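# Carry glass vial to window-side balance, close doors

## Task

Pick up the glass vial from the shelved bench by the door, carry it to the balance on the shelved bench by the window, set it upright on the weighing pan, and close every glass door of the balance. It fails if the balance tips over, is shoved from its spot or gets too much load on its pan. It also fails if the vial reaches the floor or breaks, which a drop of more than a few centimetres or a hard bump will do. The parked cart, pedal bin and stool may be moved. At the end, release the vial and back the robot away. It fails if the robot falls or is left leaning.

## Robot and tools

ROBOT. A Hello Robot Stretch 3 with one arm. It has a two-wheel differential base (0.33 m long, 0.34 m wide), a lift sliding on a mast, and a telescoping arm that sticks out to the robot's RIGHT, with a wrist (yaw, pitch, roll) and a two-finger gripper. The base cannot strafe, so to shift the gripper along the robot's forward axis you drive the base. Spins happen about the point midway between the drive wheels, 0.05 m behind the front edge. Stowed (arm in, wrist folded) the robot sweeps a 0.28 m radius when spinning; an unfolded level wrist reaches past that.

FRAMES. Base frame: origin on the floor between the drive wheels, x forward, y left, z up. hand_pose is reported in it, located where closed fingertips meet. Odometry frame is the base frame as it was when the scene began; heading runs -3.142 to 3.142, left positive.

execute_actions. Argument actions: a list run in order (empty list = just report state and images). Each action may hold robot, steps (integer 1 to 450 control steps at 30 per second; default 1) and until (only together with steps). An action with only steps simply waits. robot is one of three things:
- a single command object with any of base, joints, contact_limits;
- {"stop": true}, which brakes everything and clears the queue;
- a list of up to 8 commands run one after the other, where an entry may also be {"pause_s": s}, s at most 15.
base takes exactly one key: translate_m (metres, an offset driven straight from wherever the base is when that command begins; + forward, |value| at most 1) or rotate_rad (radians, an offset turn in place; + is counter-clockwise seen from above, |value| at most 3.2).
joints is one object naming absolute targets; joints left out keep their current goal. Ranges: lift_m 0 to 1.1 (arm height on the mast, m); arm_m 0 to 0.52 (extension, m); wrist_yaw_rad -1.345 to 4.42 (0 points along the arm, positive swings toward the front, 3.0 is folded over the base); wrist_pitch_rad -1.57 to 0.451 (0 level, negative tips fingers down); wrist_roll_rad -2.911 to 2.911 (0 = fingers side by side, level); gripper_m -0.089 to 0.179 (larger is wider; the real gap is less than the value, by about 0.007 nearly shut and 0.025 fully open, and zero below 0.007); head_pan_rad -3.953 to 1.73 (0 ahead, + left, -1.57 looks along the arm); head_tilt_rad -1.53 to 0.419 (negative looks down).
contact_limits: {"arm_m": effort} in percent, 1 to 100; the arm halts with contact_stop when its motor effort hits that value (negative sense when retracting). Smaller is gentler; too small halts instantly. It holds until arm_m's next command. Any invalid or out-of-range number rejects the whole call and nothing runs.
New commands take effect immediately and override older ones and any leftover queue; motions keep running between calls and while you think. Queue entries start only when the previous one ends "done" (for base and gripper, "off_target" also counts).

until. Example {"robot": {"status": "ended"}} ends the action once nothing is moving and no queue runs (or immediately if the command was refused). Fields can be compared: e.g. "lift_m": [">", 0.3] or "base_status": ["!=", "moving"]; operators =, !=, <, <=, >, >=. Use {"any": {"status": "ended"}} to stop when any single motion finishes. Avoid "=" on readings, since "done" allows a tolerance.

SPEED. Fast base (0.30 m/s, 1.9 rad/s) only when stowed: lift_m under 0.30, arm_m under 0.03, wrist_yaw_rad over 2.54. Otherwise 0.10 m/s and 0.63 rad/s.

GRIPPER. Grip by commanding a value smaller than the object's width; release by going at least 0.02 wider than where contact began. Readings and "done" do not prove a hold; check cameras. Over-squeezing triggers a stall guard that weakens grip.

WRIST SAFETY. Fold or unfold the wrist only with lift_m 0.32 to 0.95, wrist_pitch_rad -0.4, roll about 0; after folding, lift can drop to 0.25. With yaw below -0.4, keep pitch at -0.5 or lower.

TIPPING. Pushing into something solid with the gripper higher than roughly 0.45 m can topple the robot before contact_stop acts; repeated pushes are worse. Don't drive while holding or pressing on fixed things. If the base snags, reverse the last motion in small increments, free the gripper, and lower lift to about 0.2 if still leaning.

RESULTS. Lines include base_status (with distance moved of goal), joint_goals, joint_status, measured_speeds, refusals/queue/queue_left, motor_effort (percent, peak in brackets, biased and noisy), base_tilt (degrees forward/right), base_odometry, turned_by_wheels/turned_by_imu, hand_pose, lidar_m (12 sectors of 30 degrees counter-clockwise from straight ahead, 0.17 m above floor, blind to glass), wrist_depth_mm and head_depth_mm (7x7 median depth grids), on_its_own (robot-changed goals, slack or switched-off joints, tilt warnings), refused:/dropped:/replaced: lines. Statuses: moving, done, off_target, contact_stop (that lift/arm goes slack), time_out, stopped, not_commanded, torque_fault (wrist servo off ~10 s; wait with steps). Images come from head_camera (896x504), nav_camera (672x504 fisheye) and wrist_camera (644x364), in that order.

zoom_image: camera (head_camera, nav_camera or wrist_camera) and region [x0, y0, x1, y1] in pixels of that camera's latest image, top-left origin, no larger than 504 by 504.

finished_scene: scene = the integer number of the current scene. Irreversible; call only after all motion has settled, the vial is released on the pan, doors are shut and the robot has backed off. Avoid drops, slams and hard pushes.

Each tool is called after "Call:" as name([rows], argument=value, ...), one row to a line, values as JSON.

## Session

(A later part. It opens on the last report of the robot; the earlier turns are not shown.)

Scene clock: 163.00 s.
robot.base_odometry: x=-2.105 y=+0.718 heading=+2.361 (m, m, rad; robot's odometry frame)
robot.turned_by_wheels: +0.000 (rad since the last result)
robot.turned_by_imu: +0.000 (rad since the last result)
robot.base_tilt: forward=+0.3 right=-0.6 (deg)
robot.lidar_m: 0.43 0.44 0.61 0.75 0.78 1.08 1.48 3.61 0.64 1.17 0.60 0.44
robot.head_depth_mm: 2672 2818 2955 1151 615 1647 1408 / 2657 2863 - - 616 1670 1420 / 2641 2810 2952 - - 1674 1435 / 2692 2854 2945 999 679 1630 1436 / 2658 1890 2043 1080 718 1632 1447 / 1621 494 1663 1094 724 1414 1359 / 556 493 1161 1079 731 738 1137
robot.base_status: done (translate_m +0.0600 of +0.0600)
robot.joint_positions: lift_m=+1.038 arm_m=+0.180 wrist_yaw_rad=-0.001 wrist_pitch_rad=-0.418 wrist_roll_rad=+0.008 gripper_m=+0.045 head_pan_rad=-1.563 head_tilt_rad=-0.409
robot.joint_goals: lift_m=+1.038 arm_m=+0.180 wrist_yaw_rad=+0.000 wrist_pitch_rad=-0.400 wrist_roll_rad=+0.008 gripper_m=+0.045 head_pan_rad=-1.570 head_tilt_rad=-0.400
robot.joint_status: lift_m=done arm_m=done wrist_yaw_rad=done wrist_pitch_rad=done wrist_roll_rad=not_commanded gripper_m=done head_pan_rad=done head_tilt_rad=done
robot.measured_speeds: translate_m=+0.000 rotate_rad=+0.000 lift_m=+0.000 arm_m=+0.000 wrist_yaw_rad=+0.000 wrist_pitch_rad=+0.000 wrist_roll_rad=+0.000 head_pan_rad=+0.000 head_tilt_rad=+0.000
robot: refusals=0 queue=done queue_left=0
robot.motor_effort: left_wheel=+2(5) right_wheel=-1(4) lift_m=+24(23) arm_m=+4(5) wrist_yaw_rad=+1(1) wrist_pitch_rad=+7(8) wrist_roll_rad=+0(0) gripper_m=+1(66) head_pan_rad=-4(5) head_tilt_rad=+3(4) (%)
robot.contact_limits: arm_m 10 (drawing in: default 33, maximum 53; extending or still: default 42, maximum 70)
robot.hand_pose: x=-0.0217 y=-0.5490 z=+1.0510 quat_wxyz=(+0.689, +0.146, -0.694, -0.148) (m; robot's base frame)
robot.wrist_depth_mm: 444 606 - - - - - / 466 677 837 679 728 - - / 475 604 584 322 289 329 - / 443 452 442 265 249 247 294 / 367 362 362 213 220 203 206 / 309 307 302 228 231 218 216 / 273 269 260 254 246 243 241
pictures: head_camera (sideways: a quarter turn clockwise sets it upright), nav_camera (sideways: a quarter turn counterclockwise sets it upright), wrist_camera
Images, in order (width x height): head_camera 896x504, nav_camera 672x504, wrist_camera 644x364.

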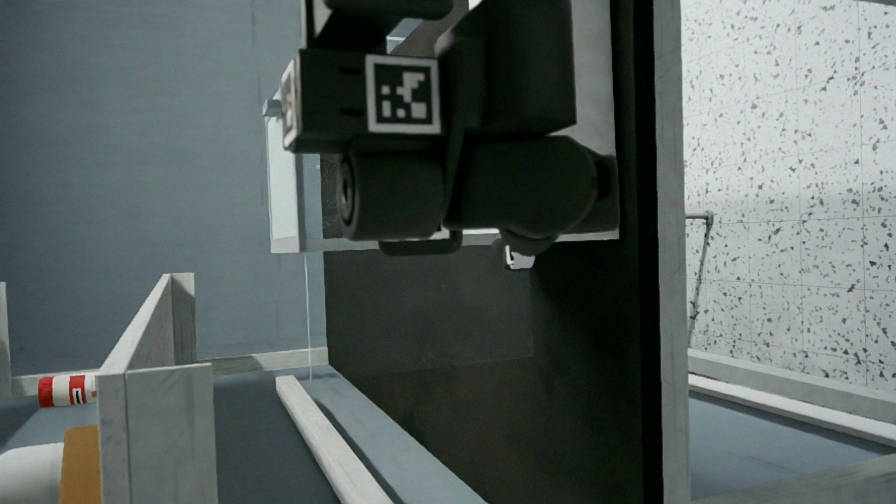

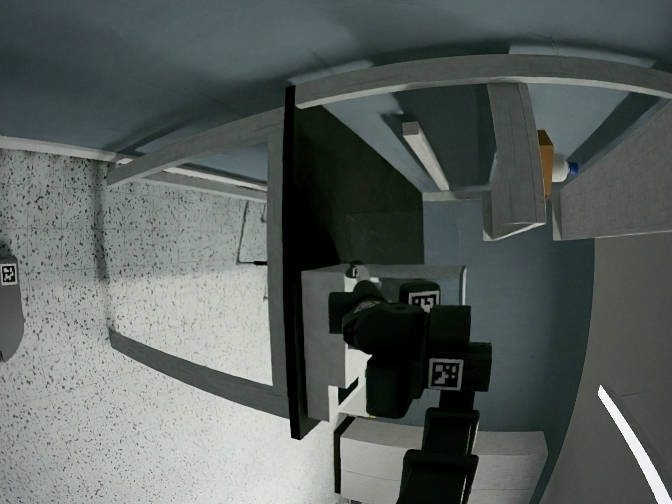

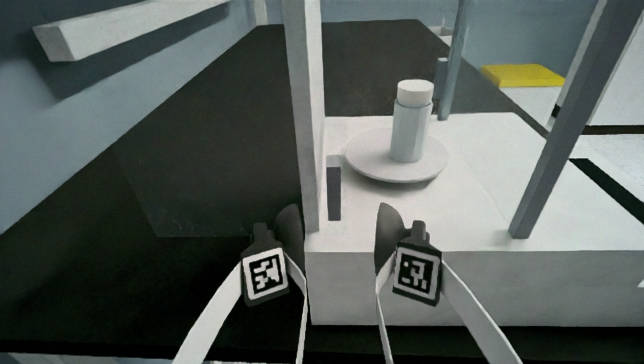

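Call:
execute_actions([
  {"robot":[{"joints":{"arm_m":0.197},"contact_limits":{"arm_m":10}},{"base":{"translate_m":-0.04}}],"steps":450,"until":{"robot":{"status":"ended"}}},
])

Scene clock: 167.23 s.
robot.base_odometry: x=-2.077 y=+0.690 heading=+2.361 (m, m, rad; robot's odometry frame)
robot.turned_by_wheels: +0.000 (rad since the last result)
robot.turned_by_imu: +0.000 (rad since the last result)
robot.base_tilt: forward=+0.3 right=-0.7 (deg)
robot.lidar_m: 0.47 0.48 0.66 0.76 0.79 1.08 1.43 3.62 0.62 1.32 0.66 0.48
robot.head_depth_mm: 2666 2832 2977 3083 613 1601 1339 / 2634 2820 - - 615 1675 1434 / 2659 2822 2968 - 621 1674 1444 / 2644 2829 1847 698 616 1627 1429 / 2669 2779 2819 1080 718 1613 1455 / 1745 1701 1804 1097 725 1488 1373 / 732 493 1288 1113 732 1129 1245
robot.base_status: done (translate_m -0.0400 of -0.0400)
robot.joint_positions: lift_m=+1.038 arm_m=+0.196 wrist_yaw_rad=+0.008 wrist_pitch_rad=-0.422 wrist_roll_rad=+0.008 gripper_m=+0.045 head_pan_rad=-1.563 head_tilt_rad=-0.409
robot.joint_goals: lift_m=+1.038 arm_m=+0.197 wrist_yaw_rad=+0.000 wrist_pitch_rad=-0.400 wrist_roll_rad=+0.008 gripper_m=+0.045 head_pan_rad=-1.570 head_tilt_rad=-0.400
robot.joint_status: lift_m=done arm_m=done wrist_yaw_rad=done wrist_pitch_rad=done wrist_roll_rad=not_commanded gripper_m=done head_pan_rad=done head_tilt_rad=done
robot.measured_speeds: translate_m=+0.000 rotate_rad=+0.000 lift_m=+0.000 arm_m=+0.000 wrist_yaw_rad=+0.000 wrist_pitch_rad=+0.000 wrist_roll_rad=+0.000 head_pan_rad=+0.000 head_tilt_rad=+0.000
robot: refusals=0 queue=done queue_left=0
robot.motor_effort: left_wheel=+3(2) right_wheel=-3(10) lift_m=+24(24) arm_m=+6(6) wrist_yaw_rad=-6(6) wrist_pitch_rad=+9(9) wrist_roll_rad=+0(1) gripper_m=-1(2) head_pan_rad=-5(4) head_tilt_rad=+3(3) (%)
robot.contact_limits: arm_m 10 (drawing in: default 33, maximum 53; extending or still: default 42, maximum 70)
robot.hand_pose: x=-0.0198 y=-0.5653 z=+1.0501 quat_wxyz=(+0.689, +0.151, -0.693, -0.146) (m; robot's base frame)
robot.wrist_depth_mm: 466 658 149 - - - - / 499 723 169 780 719 703 - / 511 595 194 322 326 310 - / 460 447 398 250 248 243 343 / 368 363 346 211 218 200 235 / 310 304 300 200 204 192 196 / 263 262 250 239 234 229 225
pictures: head_camera (sideways: a quarter turn clockwise sets it upright), nav_camera (sideways: a quarter turn counterclockwise sets it upright), wrist_camera
Images, in order (width x height): head_camera 896x504, nav_camera 672x504, wrist_camera 644x364.

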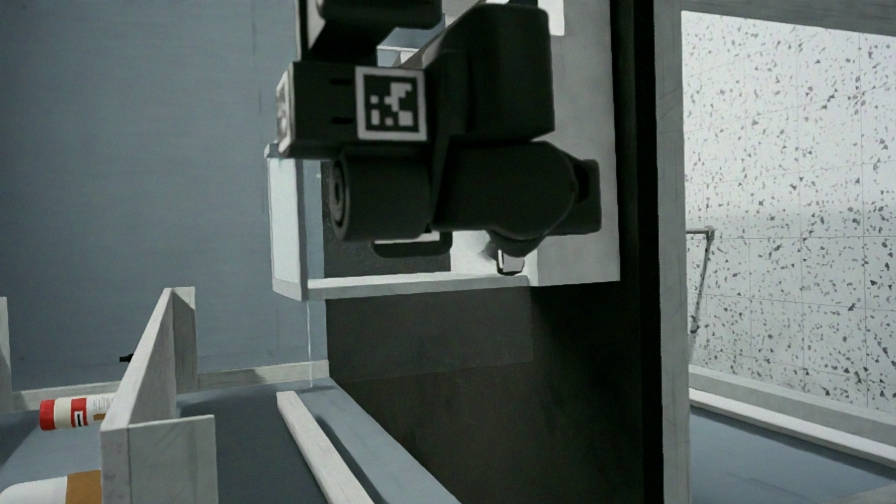

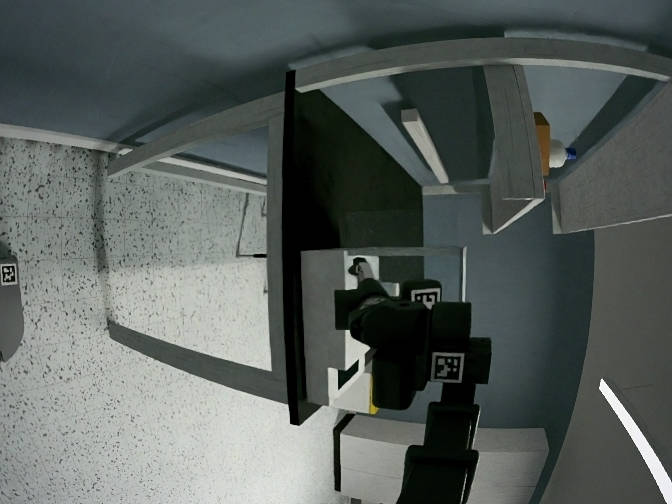

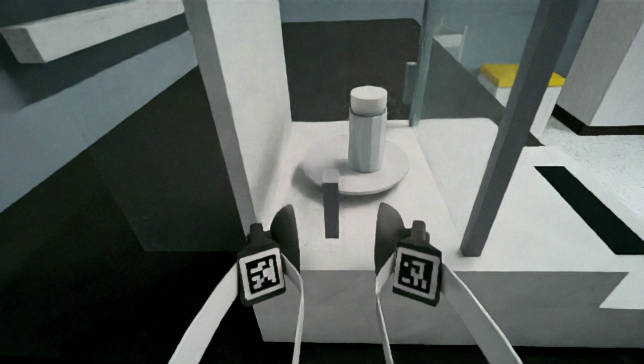

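Call:
execute_actions([
  {"robot":[{"joints":{"arm_m":0.191},"contact_limits":{"arm_m":10}},{"base":{"translate_m":-0.07}}],"steps":450,"until":{"robot":{"status":"ended"}}},
])

Scene clock: 171.80 s.
robot.base_odometry: x=-2.027 y=+0.640 heading=+2.361 (m, m, rad; robot's odometry frame)
robot.turned_by_wheels: +0.000 (rad since the last result)
robot.turned_by_imu: +0.000 (rad since the last result)
robot.base_tilt: forward=+0.2 right=-0.6 (deg)
robot.lidar_m: 0.54 0.56 0.77 0.75 0.79 1.08 1.37 3.61 0.60 1.58 0.72 0.55
robot.head_depth_mm: 2640 2851 2993 - 619 677 764 / 2628 2833 - - 617 1666 1382 / 2617 2849 2976 - 620 1624 1421 / 2632 2831 1855 667 617 1625 1440 / 2650 2786 1684 714 615 1643 1445 / 2432 1929 1927 1021 724 1512 1456 / 1424 1435 1532 1105 730 1304 1298
robot.base_status: done (translate_m -0.0700 of -0.0700)
robot.joint_positions: lift_m=+1.038 arm_m=+0.191 wrist_yaw_rad=+0.007 wrist_pitch_rad=-0.421 wrist_roll_rad=+0.008 gripper_m=+0.045 head_pan_rad=-1.563 head_tilt_rad=-0.409
robot.joint_goals: lift_m=+1.038 arm_m=+0.191 wrist_yaw_rad=+0.000 wrist_pitch_rad=-0.400 wrist_roll_rad=+0.008 gripper_m=+0.045 head_pan_rad=-1.570 head_tilt_rad=-0.400
robot.joint_status: lift_m=done arm_m=done wrist_yaw_rad=done wrist_pitch_rad=done wrist_roll_rad=not_commanded gripper_m=done head_pan_rad=done head_tilt_rad=done
robot.measured_speeds: translate_m=+0.000 rotate_rad=+0.000 lift_m=+0.000 arm_m=+0.000 wrist_yaw_rad=+0.000 wrist_pitch_rad=+0.000 wrist_roll_rad=+0.000 head_pan_rad=+0.000 head_tilt_rad=+0.000
robot: refusals=0 queue=done queue_left=0
robot.motor_effort: left_wheel=+2(4) right_wheel=-3(9) lift_m=+24(25) arm_m=-4(7) wrist_yaw_rad=-5(8) wrist_pitch_rad=+9(9) wrist_roll_rad=+1(0) gripper_m=-1(2) head_pan_rad=-4(5) head_tilt_rad=+4(3) (%)
robot.contact_limits: arm_m 10 (drawing in: default 33, maximum 53; extending or still: default 42, maximum 70)
robot.hand_pose: x=-0.0200 y=-0.5601 z=+1.0503 quat_wxyz=(+0.689, +0.150, -0.693, -0.147) (m; robot's base frame)
robot.wrist_depth_mm: 146 189 - - - - - / 527 188 692 735 764 - - / 552 189 300 304 337 - - / 463 215 255 252 258 327 - / 368 337 220 206 219 247 - / 310 287 213 209 212 214 224 / 264 261 246 242 239 236 235
pictures: head_camera (sideways: a quarter turn clockwise sets it upright), nav_camera (sideways: a quarter turn counterclockwise sets it upright), wrist_camera
Images, in order (width x height): head_camera 896x504, nav_camera 672x504, wrist_camera 644x364.

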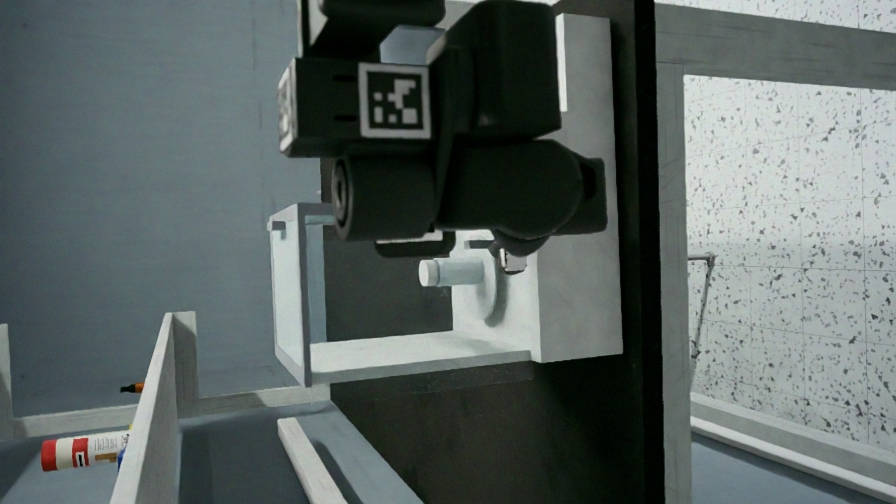

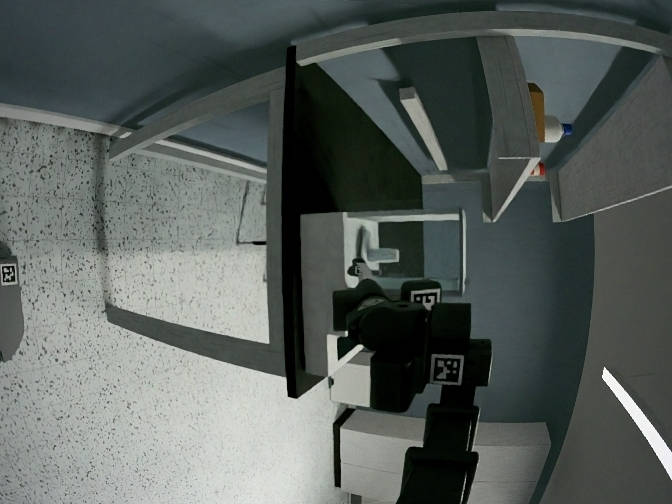

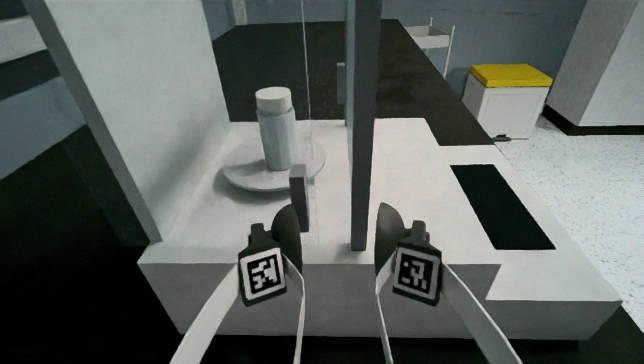

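Call:
execute_actions([
  {"robot":[{"base":{"translate_m":-0.021}}],"steps":450,"until":{"robot":{"status":"ended"}}},
])

Call:
zoom_image(camera="wrist_camera", region=[60, 40, 400, 280])

Scene clock: 174.67 s.
robot.base_odometry: x=-2.012 y=+0.626 heading=+2.361 (m, m, rad; robot's odometry frame)
robot.turned_by_wheels: +0.000 (rad since the last result)
robot.turned_by_imu: +0.000 (rad since the last result)
robot.base_tilt: forward=+0.4 right=-0.7 (deg)
robot.lidar_m: 0.56 0.58 0.78 0.76 0.79 1.08 1.34 3.63 0.59 0.59 0.73 0.58
robot.head_depth_mm: 2632 2846 2971 - 634 694 1337 / 2649 2856 - - 615 717 1351 / 2636 2847 2982 - 621 1627 1426 / 2665 2832 1851 710 618 1621 1438 / 2639 2776 1891 747 617 1633 1444 / 2530 1910 1546 896 662 1508 1451 / 1503 1464 1555 1112 729 1361 1346
robot.base_status: done (translate_m -0.0210 of -0.0210)
robot.joint_positions: lift_m=+1.038 arm_m=+0.191 wrist_yaw_rad=+0.006 wrist_pitch_rad=-0.421 wrist_roll_rad=+0.008 gripper_m=+0.045 head_pan_rad=-1.563 head_tilt_rad=-0.409
robot.joint_goals: lift_m=+1.038 arm_m=+0.191 wrist_yaw_rad=+0.000 wrist_pitch_rad=-0.400 wrist_roll_rad=+0.008 gripper_m=+0.045 head_pan_rad=-1.570 head_tilt_rad=-0.400
robot.joint_status: lift_m=done arm_m=done wrist_yaw_rad=done wrist_pitch_rad=done wrist_roll_rad=not_commanded gripper_m=done head_pan_rad=done head_tilt_rad=done
robot.measured_speeds: translate_m=+0.000 rotate_rad=+0.000 lift_m=+0.000 arm_m=+0.000 wrist_yaw_rad=+0.000 wrist_pitch_rad=+0.000 wrist_roll_rad=+0.000 head_pan_rad=+0.000 head_tilt_rad=+0.000
robot: refusals=0 queue=done queue_left=0
robot.motor_effort: left_wheel=+3(4) right_wheel=-3(9) lift_m=+24(25) arm_m=-4(5) wrist_yaw_rad=-4(5) wrist_pitch_rad=+9(8) wrist_roll_rad=+1(0) gripper_m=-1(1) head_pan_rad=-5(5) head_tilt_rad=+3(4) (%)
robot.contact_limits: arm_m 10 (drawing in: default 33, maximum 53; extending or still: default 42, maximum 70)
robot.hand_pose: x=-0.0201 y=-0.5601 z=+1.0503 quat_wxyz=(+0.689, +0.150, -0.693, -0.147) (m; robot's base frame)
robot.wrist_depth_mm: 163 222 - - - - - / 168 221 802 737 827 - - / 354 221 300 326 508 - - / 437 221 256 253 271 414 - / 369 219 221 206 220 258 - / 308 223 213 210 213 220 - / 264 256 245 243 238 236 245
pictures: head_camera (sideways: a quarter turn clockwise sets it upright), nav_camera (sideways: a quarter turn counterclockwise sets it upright), wrist_camera
Images, in order (width x height): head_camera 896x504, nav_camera 672x504, wrist_camera 644x364.

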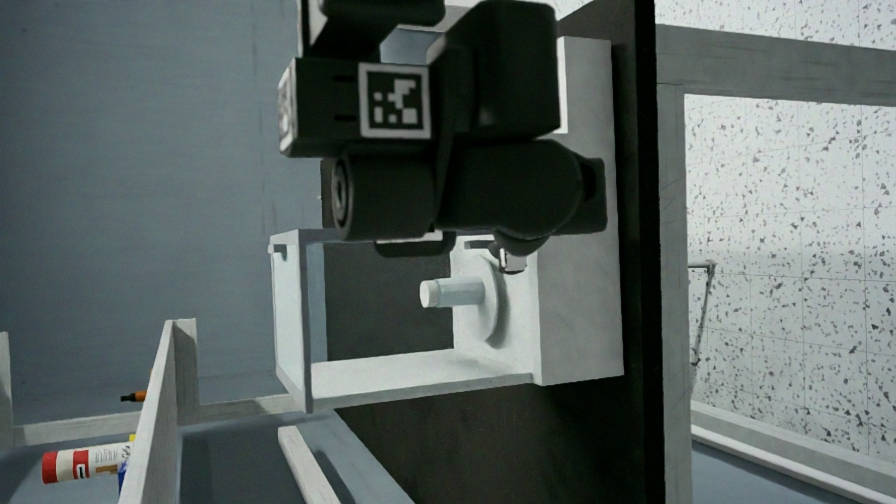

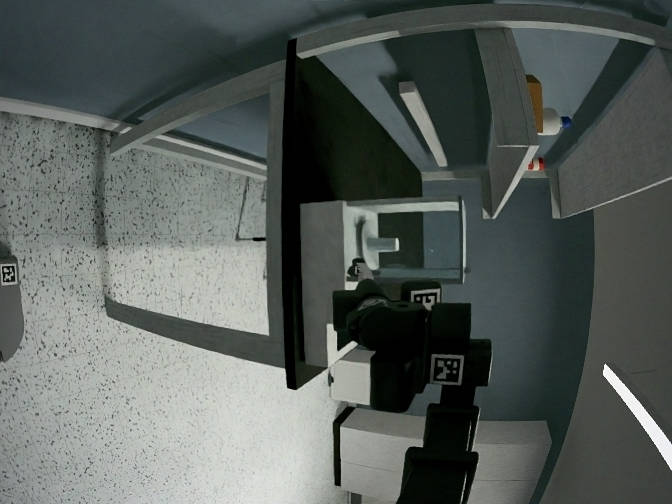

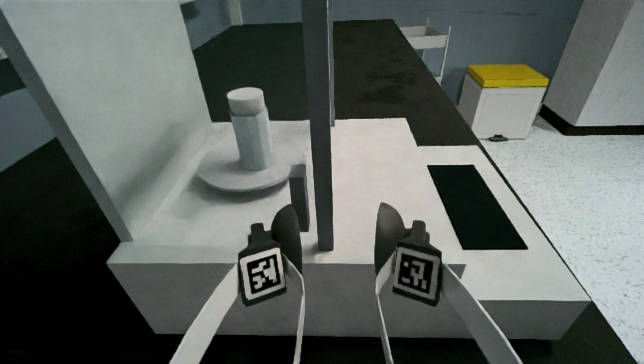

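Region (60, 40, 400, 280) of wrist_camera's 644x364 image, scaled by 1.482; it fills the top 356 rows of this view, and the rest is white.

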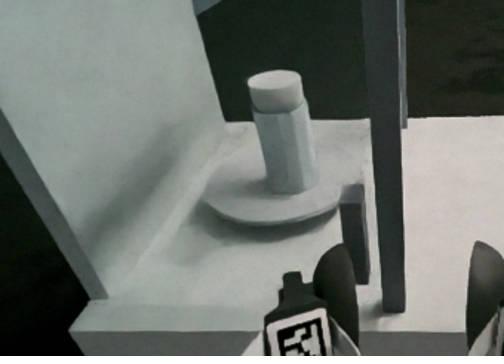

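No stop felt yet; nudge a little more.

Call:
execute_actions([
  {"robot":[{"base":{"translate_m":-0.005}}],"steps":450,"until":{"robot":{"status":"ended"}}},
])

Scene clock: 176.40 s.
robot.base_odometry: x=-2.008 y=+0.622 heading=+2.361 (m, m, rad; robot's odometry frame)
robot.turned_by_wheels: +0.000 (rad since the last result)
robot.turned_by_imu: +0.000 (rad since the last result)
robot.base_tilt: forward=+0.4 right=-0.6 (deg)
robot.lidar_m: 0.56 0.58 0.78 0.76 0.78 1.08 1.34 3.61 0.59 0.59 0.73 0.58
robot.head_depth_mm: 2617 2859 2994 - 637 693 1340 / 2637 2848 - - 618 692 1308 / 2652 2811 3020 - 621 1615 1429 / 2661 2841 1858 747 615 1630 1438 / 2641 2828 1904 754 615 1634 1450 / 2564 1911 705 690 660 1527 1457 / 1504 1480 1558 1108 728 1366 1345
robot.base_status: done (translate_m -0.0050 of -0.0050)
robot.joint_positions: lift_m=+1.038 arm_m=+0.191 wrist_yaw_rad=+0.006 wrist_pitch_rad=-0.421 wrist_roll_rad=+0.008 gripper_m=+0.045 head_pan_rad=-1.563 head_tilt_rad=-0.409
robot.joint_goals: lift_m=+1.038 arm_m=+0.191 wrist_yaw_rad=+0.000 wrist_pitch_rad=-0.400 wrist_roll_rad=+0.008 gripper_m=+0.045 head_pan_rad=-1.570 head_tilt_rad=-0.400
robot.joint_status: lift_m=done arm_m=done wrist_yaw_rad=done wrist_pitch_rad=done wrist_roll_rad=not_commanded gripper_m=done head_pan_rad=done head_tilt_rad=done
robot.measured_speeds: translate_m=+0.000 rotate_rad=+0.000 lift_m=+0.000 arm_m=+0.000 wrist_yaw_rad=+0.000 wrist_pitch_rad=+0.000 wrist_roll_rad=+0.000 head_pan_rad=+0.000 head_tilt_rad=+0.000
robot: refusals=0 queue=done queue_left=0
robot.motor_effort: left_wheel=+3(4) right_wheel=-4(9) lift_m=+24(25) arm_m=-4(3) wrist_yaw_rad=-5(4) wrist_pitch_rad=+9(8) wrist_roll_rad=+1(1) gripper_m=-1(2) head_pan_rad=-6(5) head_tilt_rad=+3(3) (%)
robot.contact_limits: arm_m 10 (drawing in: default 33, maximum 53; extending or still: default 42, maximum 70)
robot.hand_pose: x=-0.0201 y=-0.5601 z=+1.0503 quat_wxyz=(+0.689, +0.150, -0.693, -0.147) (m; robot's base frame)
robot.wrist_depth_mm: 169 230 - - - - - / 172 230 807 693 827 - - / 181 228 303 335 515 - - / 439 228 255 244 274 - - / 367 213 220 206 229 257 - / 309 223 213 209 212 220 - / 263 255 245 241 239 236 247
pictures: head_camera (sideways: a quarter turn clockwise sets it upright), nav_camera (sideways: a quarter turn counterclockwise sets it upright), wrist_camera
Images, in order (width x height): head_camera 896x504, nav_camera 672x504, wrist_camera 644x364.

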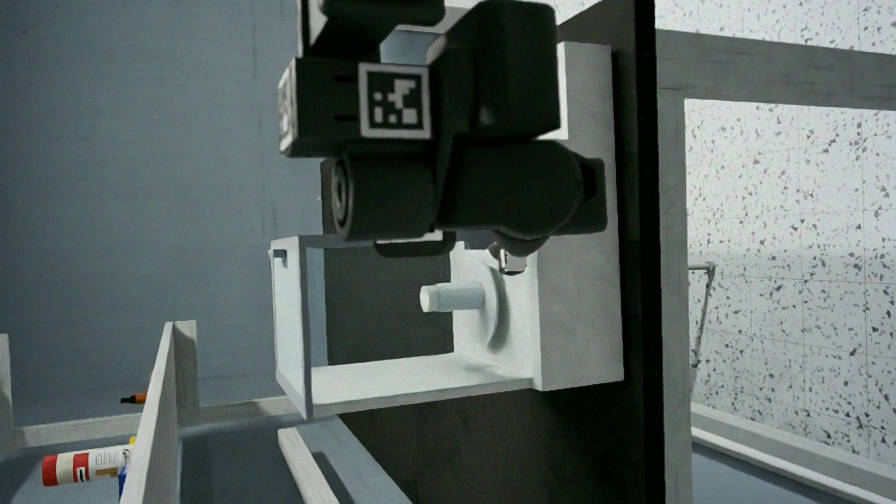

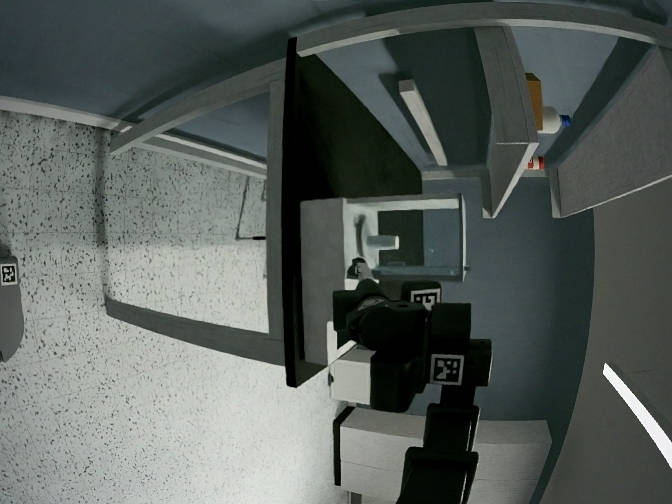

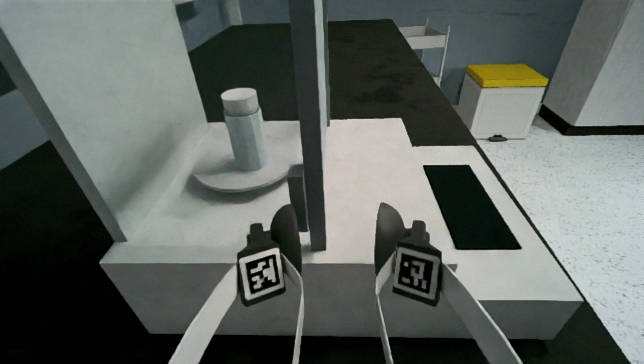

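Call:
execute_actions([
  {"robot":[{"base":{"translate_m":0.006}},{"joints":{"arm_m":0.0}}],"steps":450,"until":{"robot":{"status":"ended"}}},
])

Call:
finished_scene(scene=1)

Scene clock: 182.87 s.
robot.base_odometry: x=-2.013 y=+0.626 heading=+2.361 (m, m, rad; robot's odometry frame)
robot.turned_by_wheels: +0.000 (rad since the last result)
robot.turned_by_imu: +0.000 (rad since the last result)
robot.base_tilt: forward=+0.3 right=-0.7 (deg)
robot.lidar_m: 0.56 0.58 0.78 0.76 0.79 1.08 1.35 3.63 0.60 0.60 0.73 0.58
robot.head_depth_mm: 2623 2797 3013 3235 - - - / 2632 2837 3018 1045 - - - / 2657 2817 2953 981 - - - / 2638 2855 1843 745 617 1694 1401 / 2667 2824 1896 743 616 1636 1459 / 2532 1931 1560 898 665 1521 1452 / 1502 1470 1556 1103 730 1349 1347
robot.base_status: done (translate_m +0.0060 of +0.0060)
robot.joint_positions: lift_m=+1.038 arm_m=+0.001 wrist_yaw_rad=+0.001 wrist_pitch_rad=-0.420 wrist_roll_rad=+0.008 gripper_m=+0.045 head_pan_rad=-1.563 head_tilt_rad=-0.408
robot.joint_goals: lift_m=+1.038 arm_m=+0.000 wrist_yaw_rad=+0.000 wrist_pitch_rad=-0.400 wrist_roll_rad=+0.008 gripper_m=+0.045 head_pan_rad=-1.570 head_tilt_rad=-0.400
robot.joint_status: lift_m=done arm_m=done wrist_yaw_rad=done wrist_pitch_rad=done wrist_roll_rad=not_commanded gripper_m=done head_pan_rad=done head_tilt_rad=done
robot.measured_speeds: translate_m=+0.000 rotate_rad=+0.000 lift_m=+0.000 arm_m=+0.000 wrist_yaw_rad=+0.000 wrist_pitch_rad=+0.000 wrist_roll_rad=+0.000 head_pan_rad=+0.000 head_tilt_rad=+0.000
robot: refusals=0 queue=done queue_left=0
robot.motor_effort: left_wheel=+2(6) right_wheel=-1(5) lift_m=+24(24) arm_m=-6(6) wrist_yaw_rad=-1(4) wrist_pitch_rad=+8(9) wrist_roll_rad=+1(0) gripper_m=+0(1) head_pan_rad=-5(5) head_tilt_rad=+3(4) (%)
robot.hand_pose: x=-0.0213 y=-0.3701 z=+1.0507 quat_wxyz=(+0.689, +0.147, -0.694, -0.148) (m; robot's base frame)
robot.wrist_depth_mm: 584 829 420 - - - - / 614 786 427 452 852 - - / 579 598 373 364 387 - - / 460 452 408 395 388 - - / 505 484 470 460 434 - - / 575 875 - - - - - / 621 741 - - - - -
pictures: head_camera (sideways: a quarter turn clockwise sets it upright), nav_camera (sideways: a quarter turn counterclockwise sets it upright), wrist_camera
Images, in order (width x height): head_camera 896x504, nav_camera 672x504, wrist_camera 644x364.

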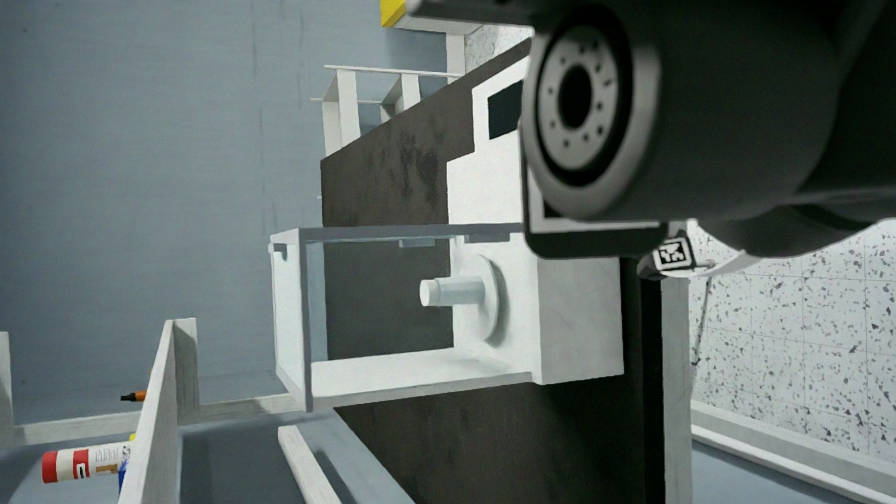

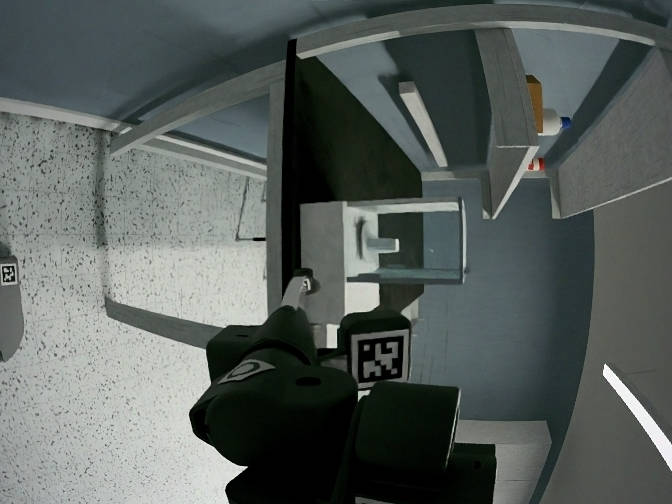

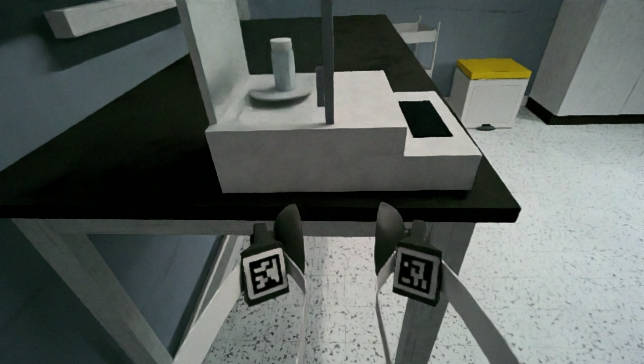

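The scene is finished: the task was done.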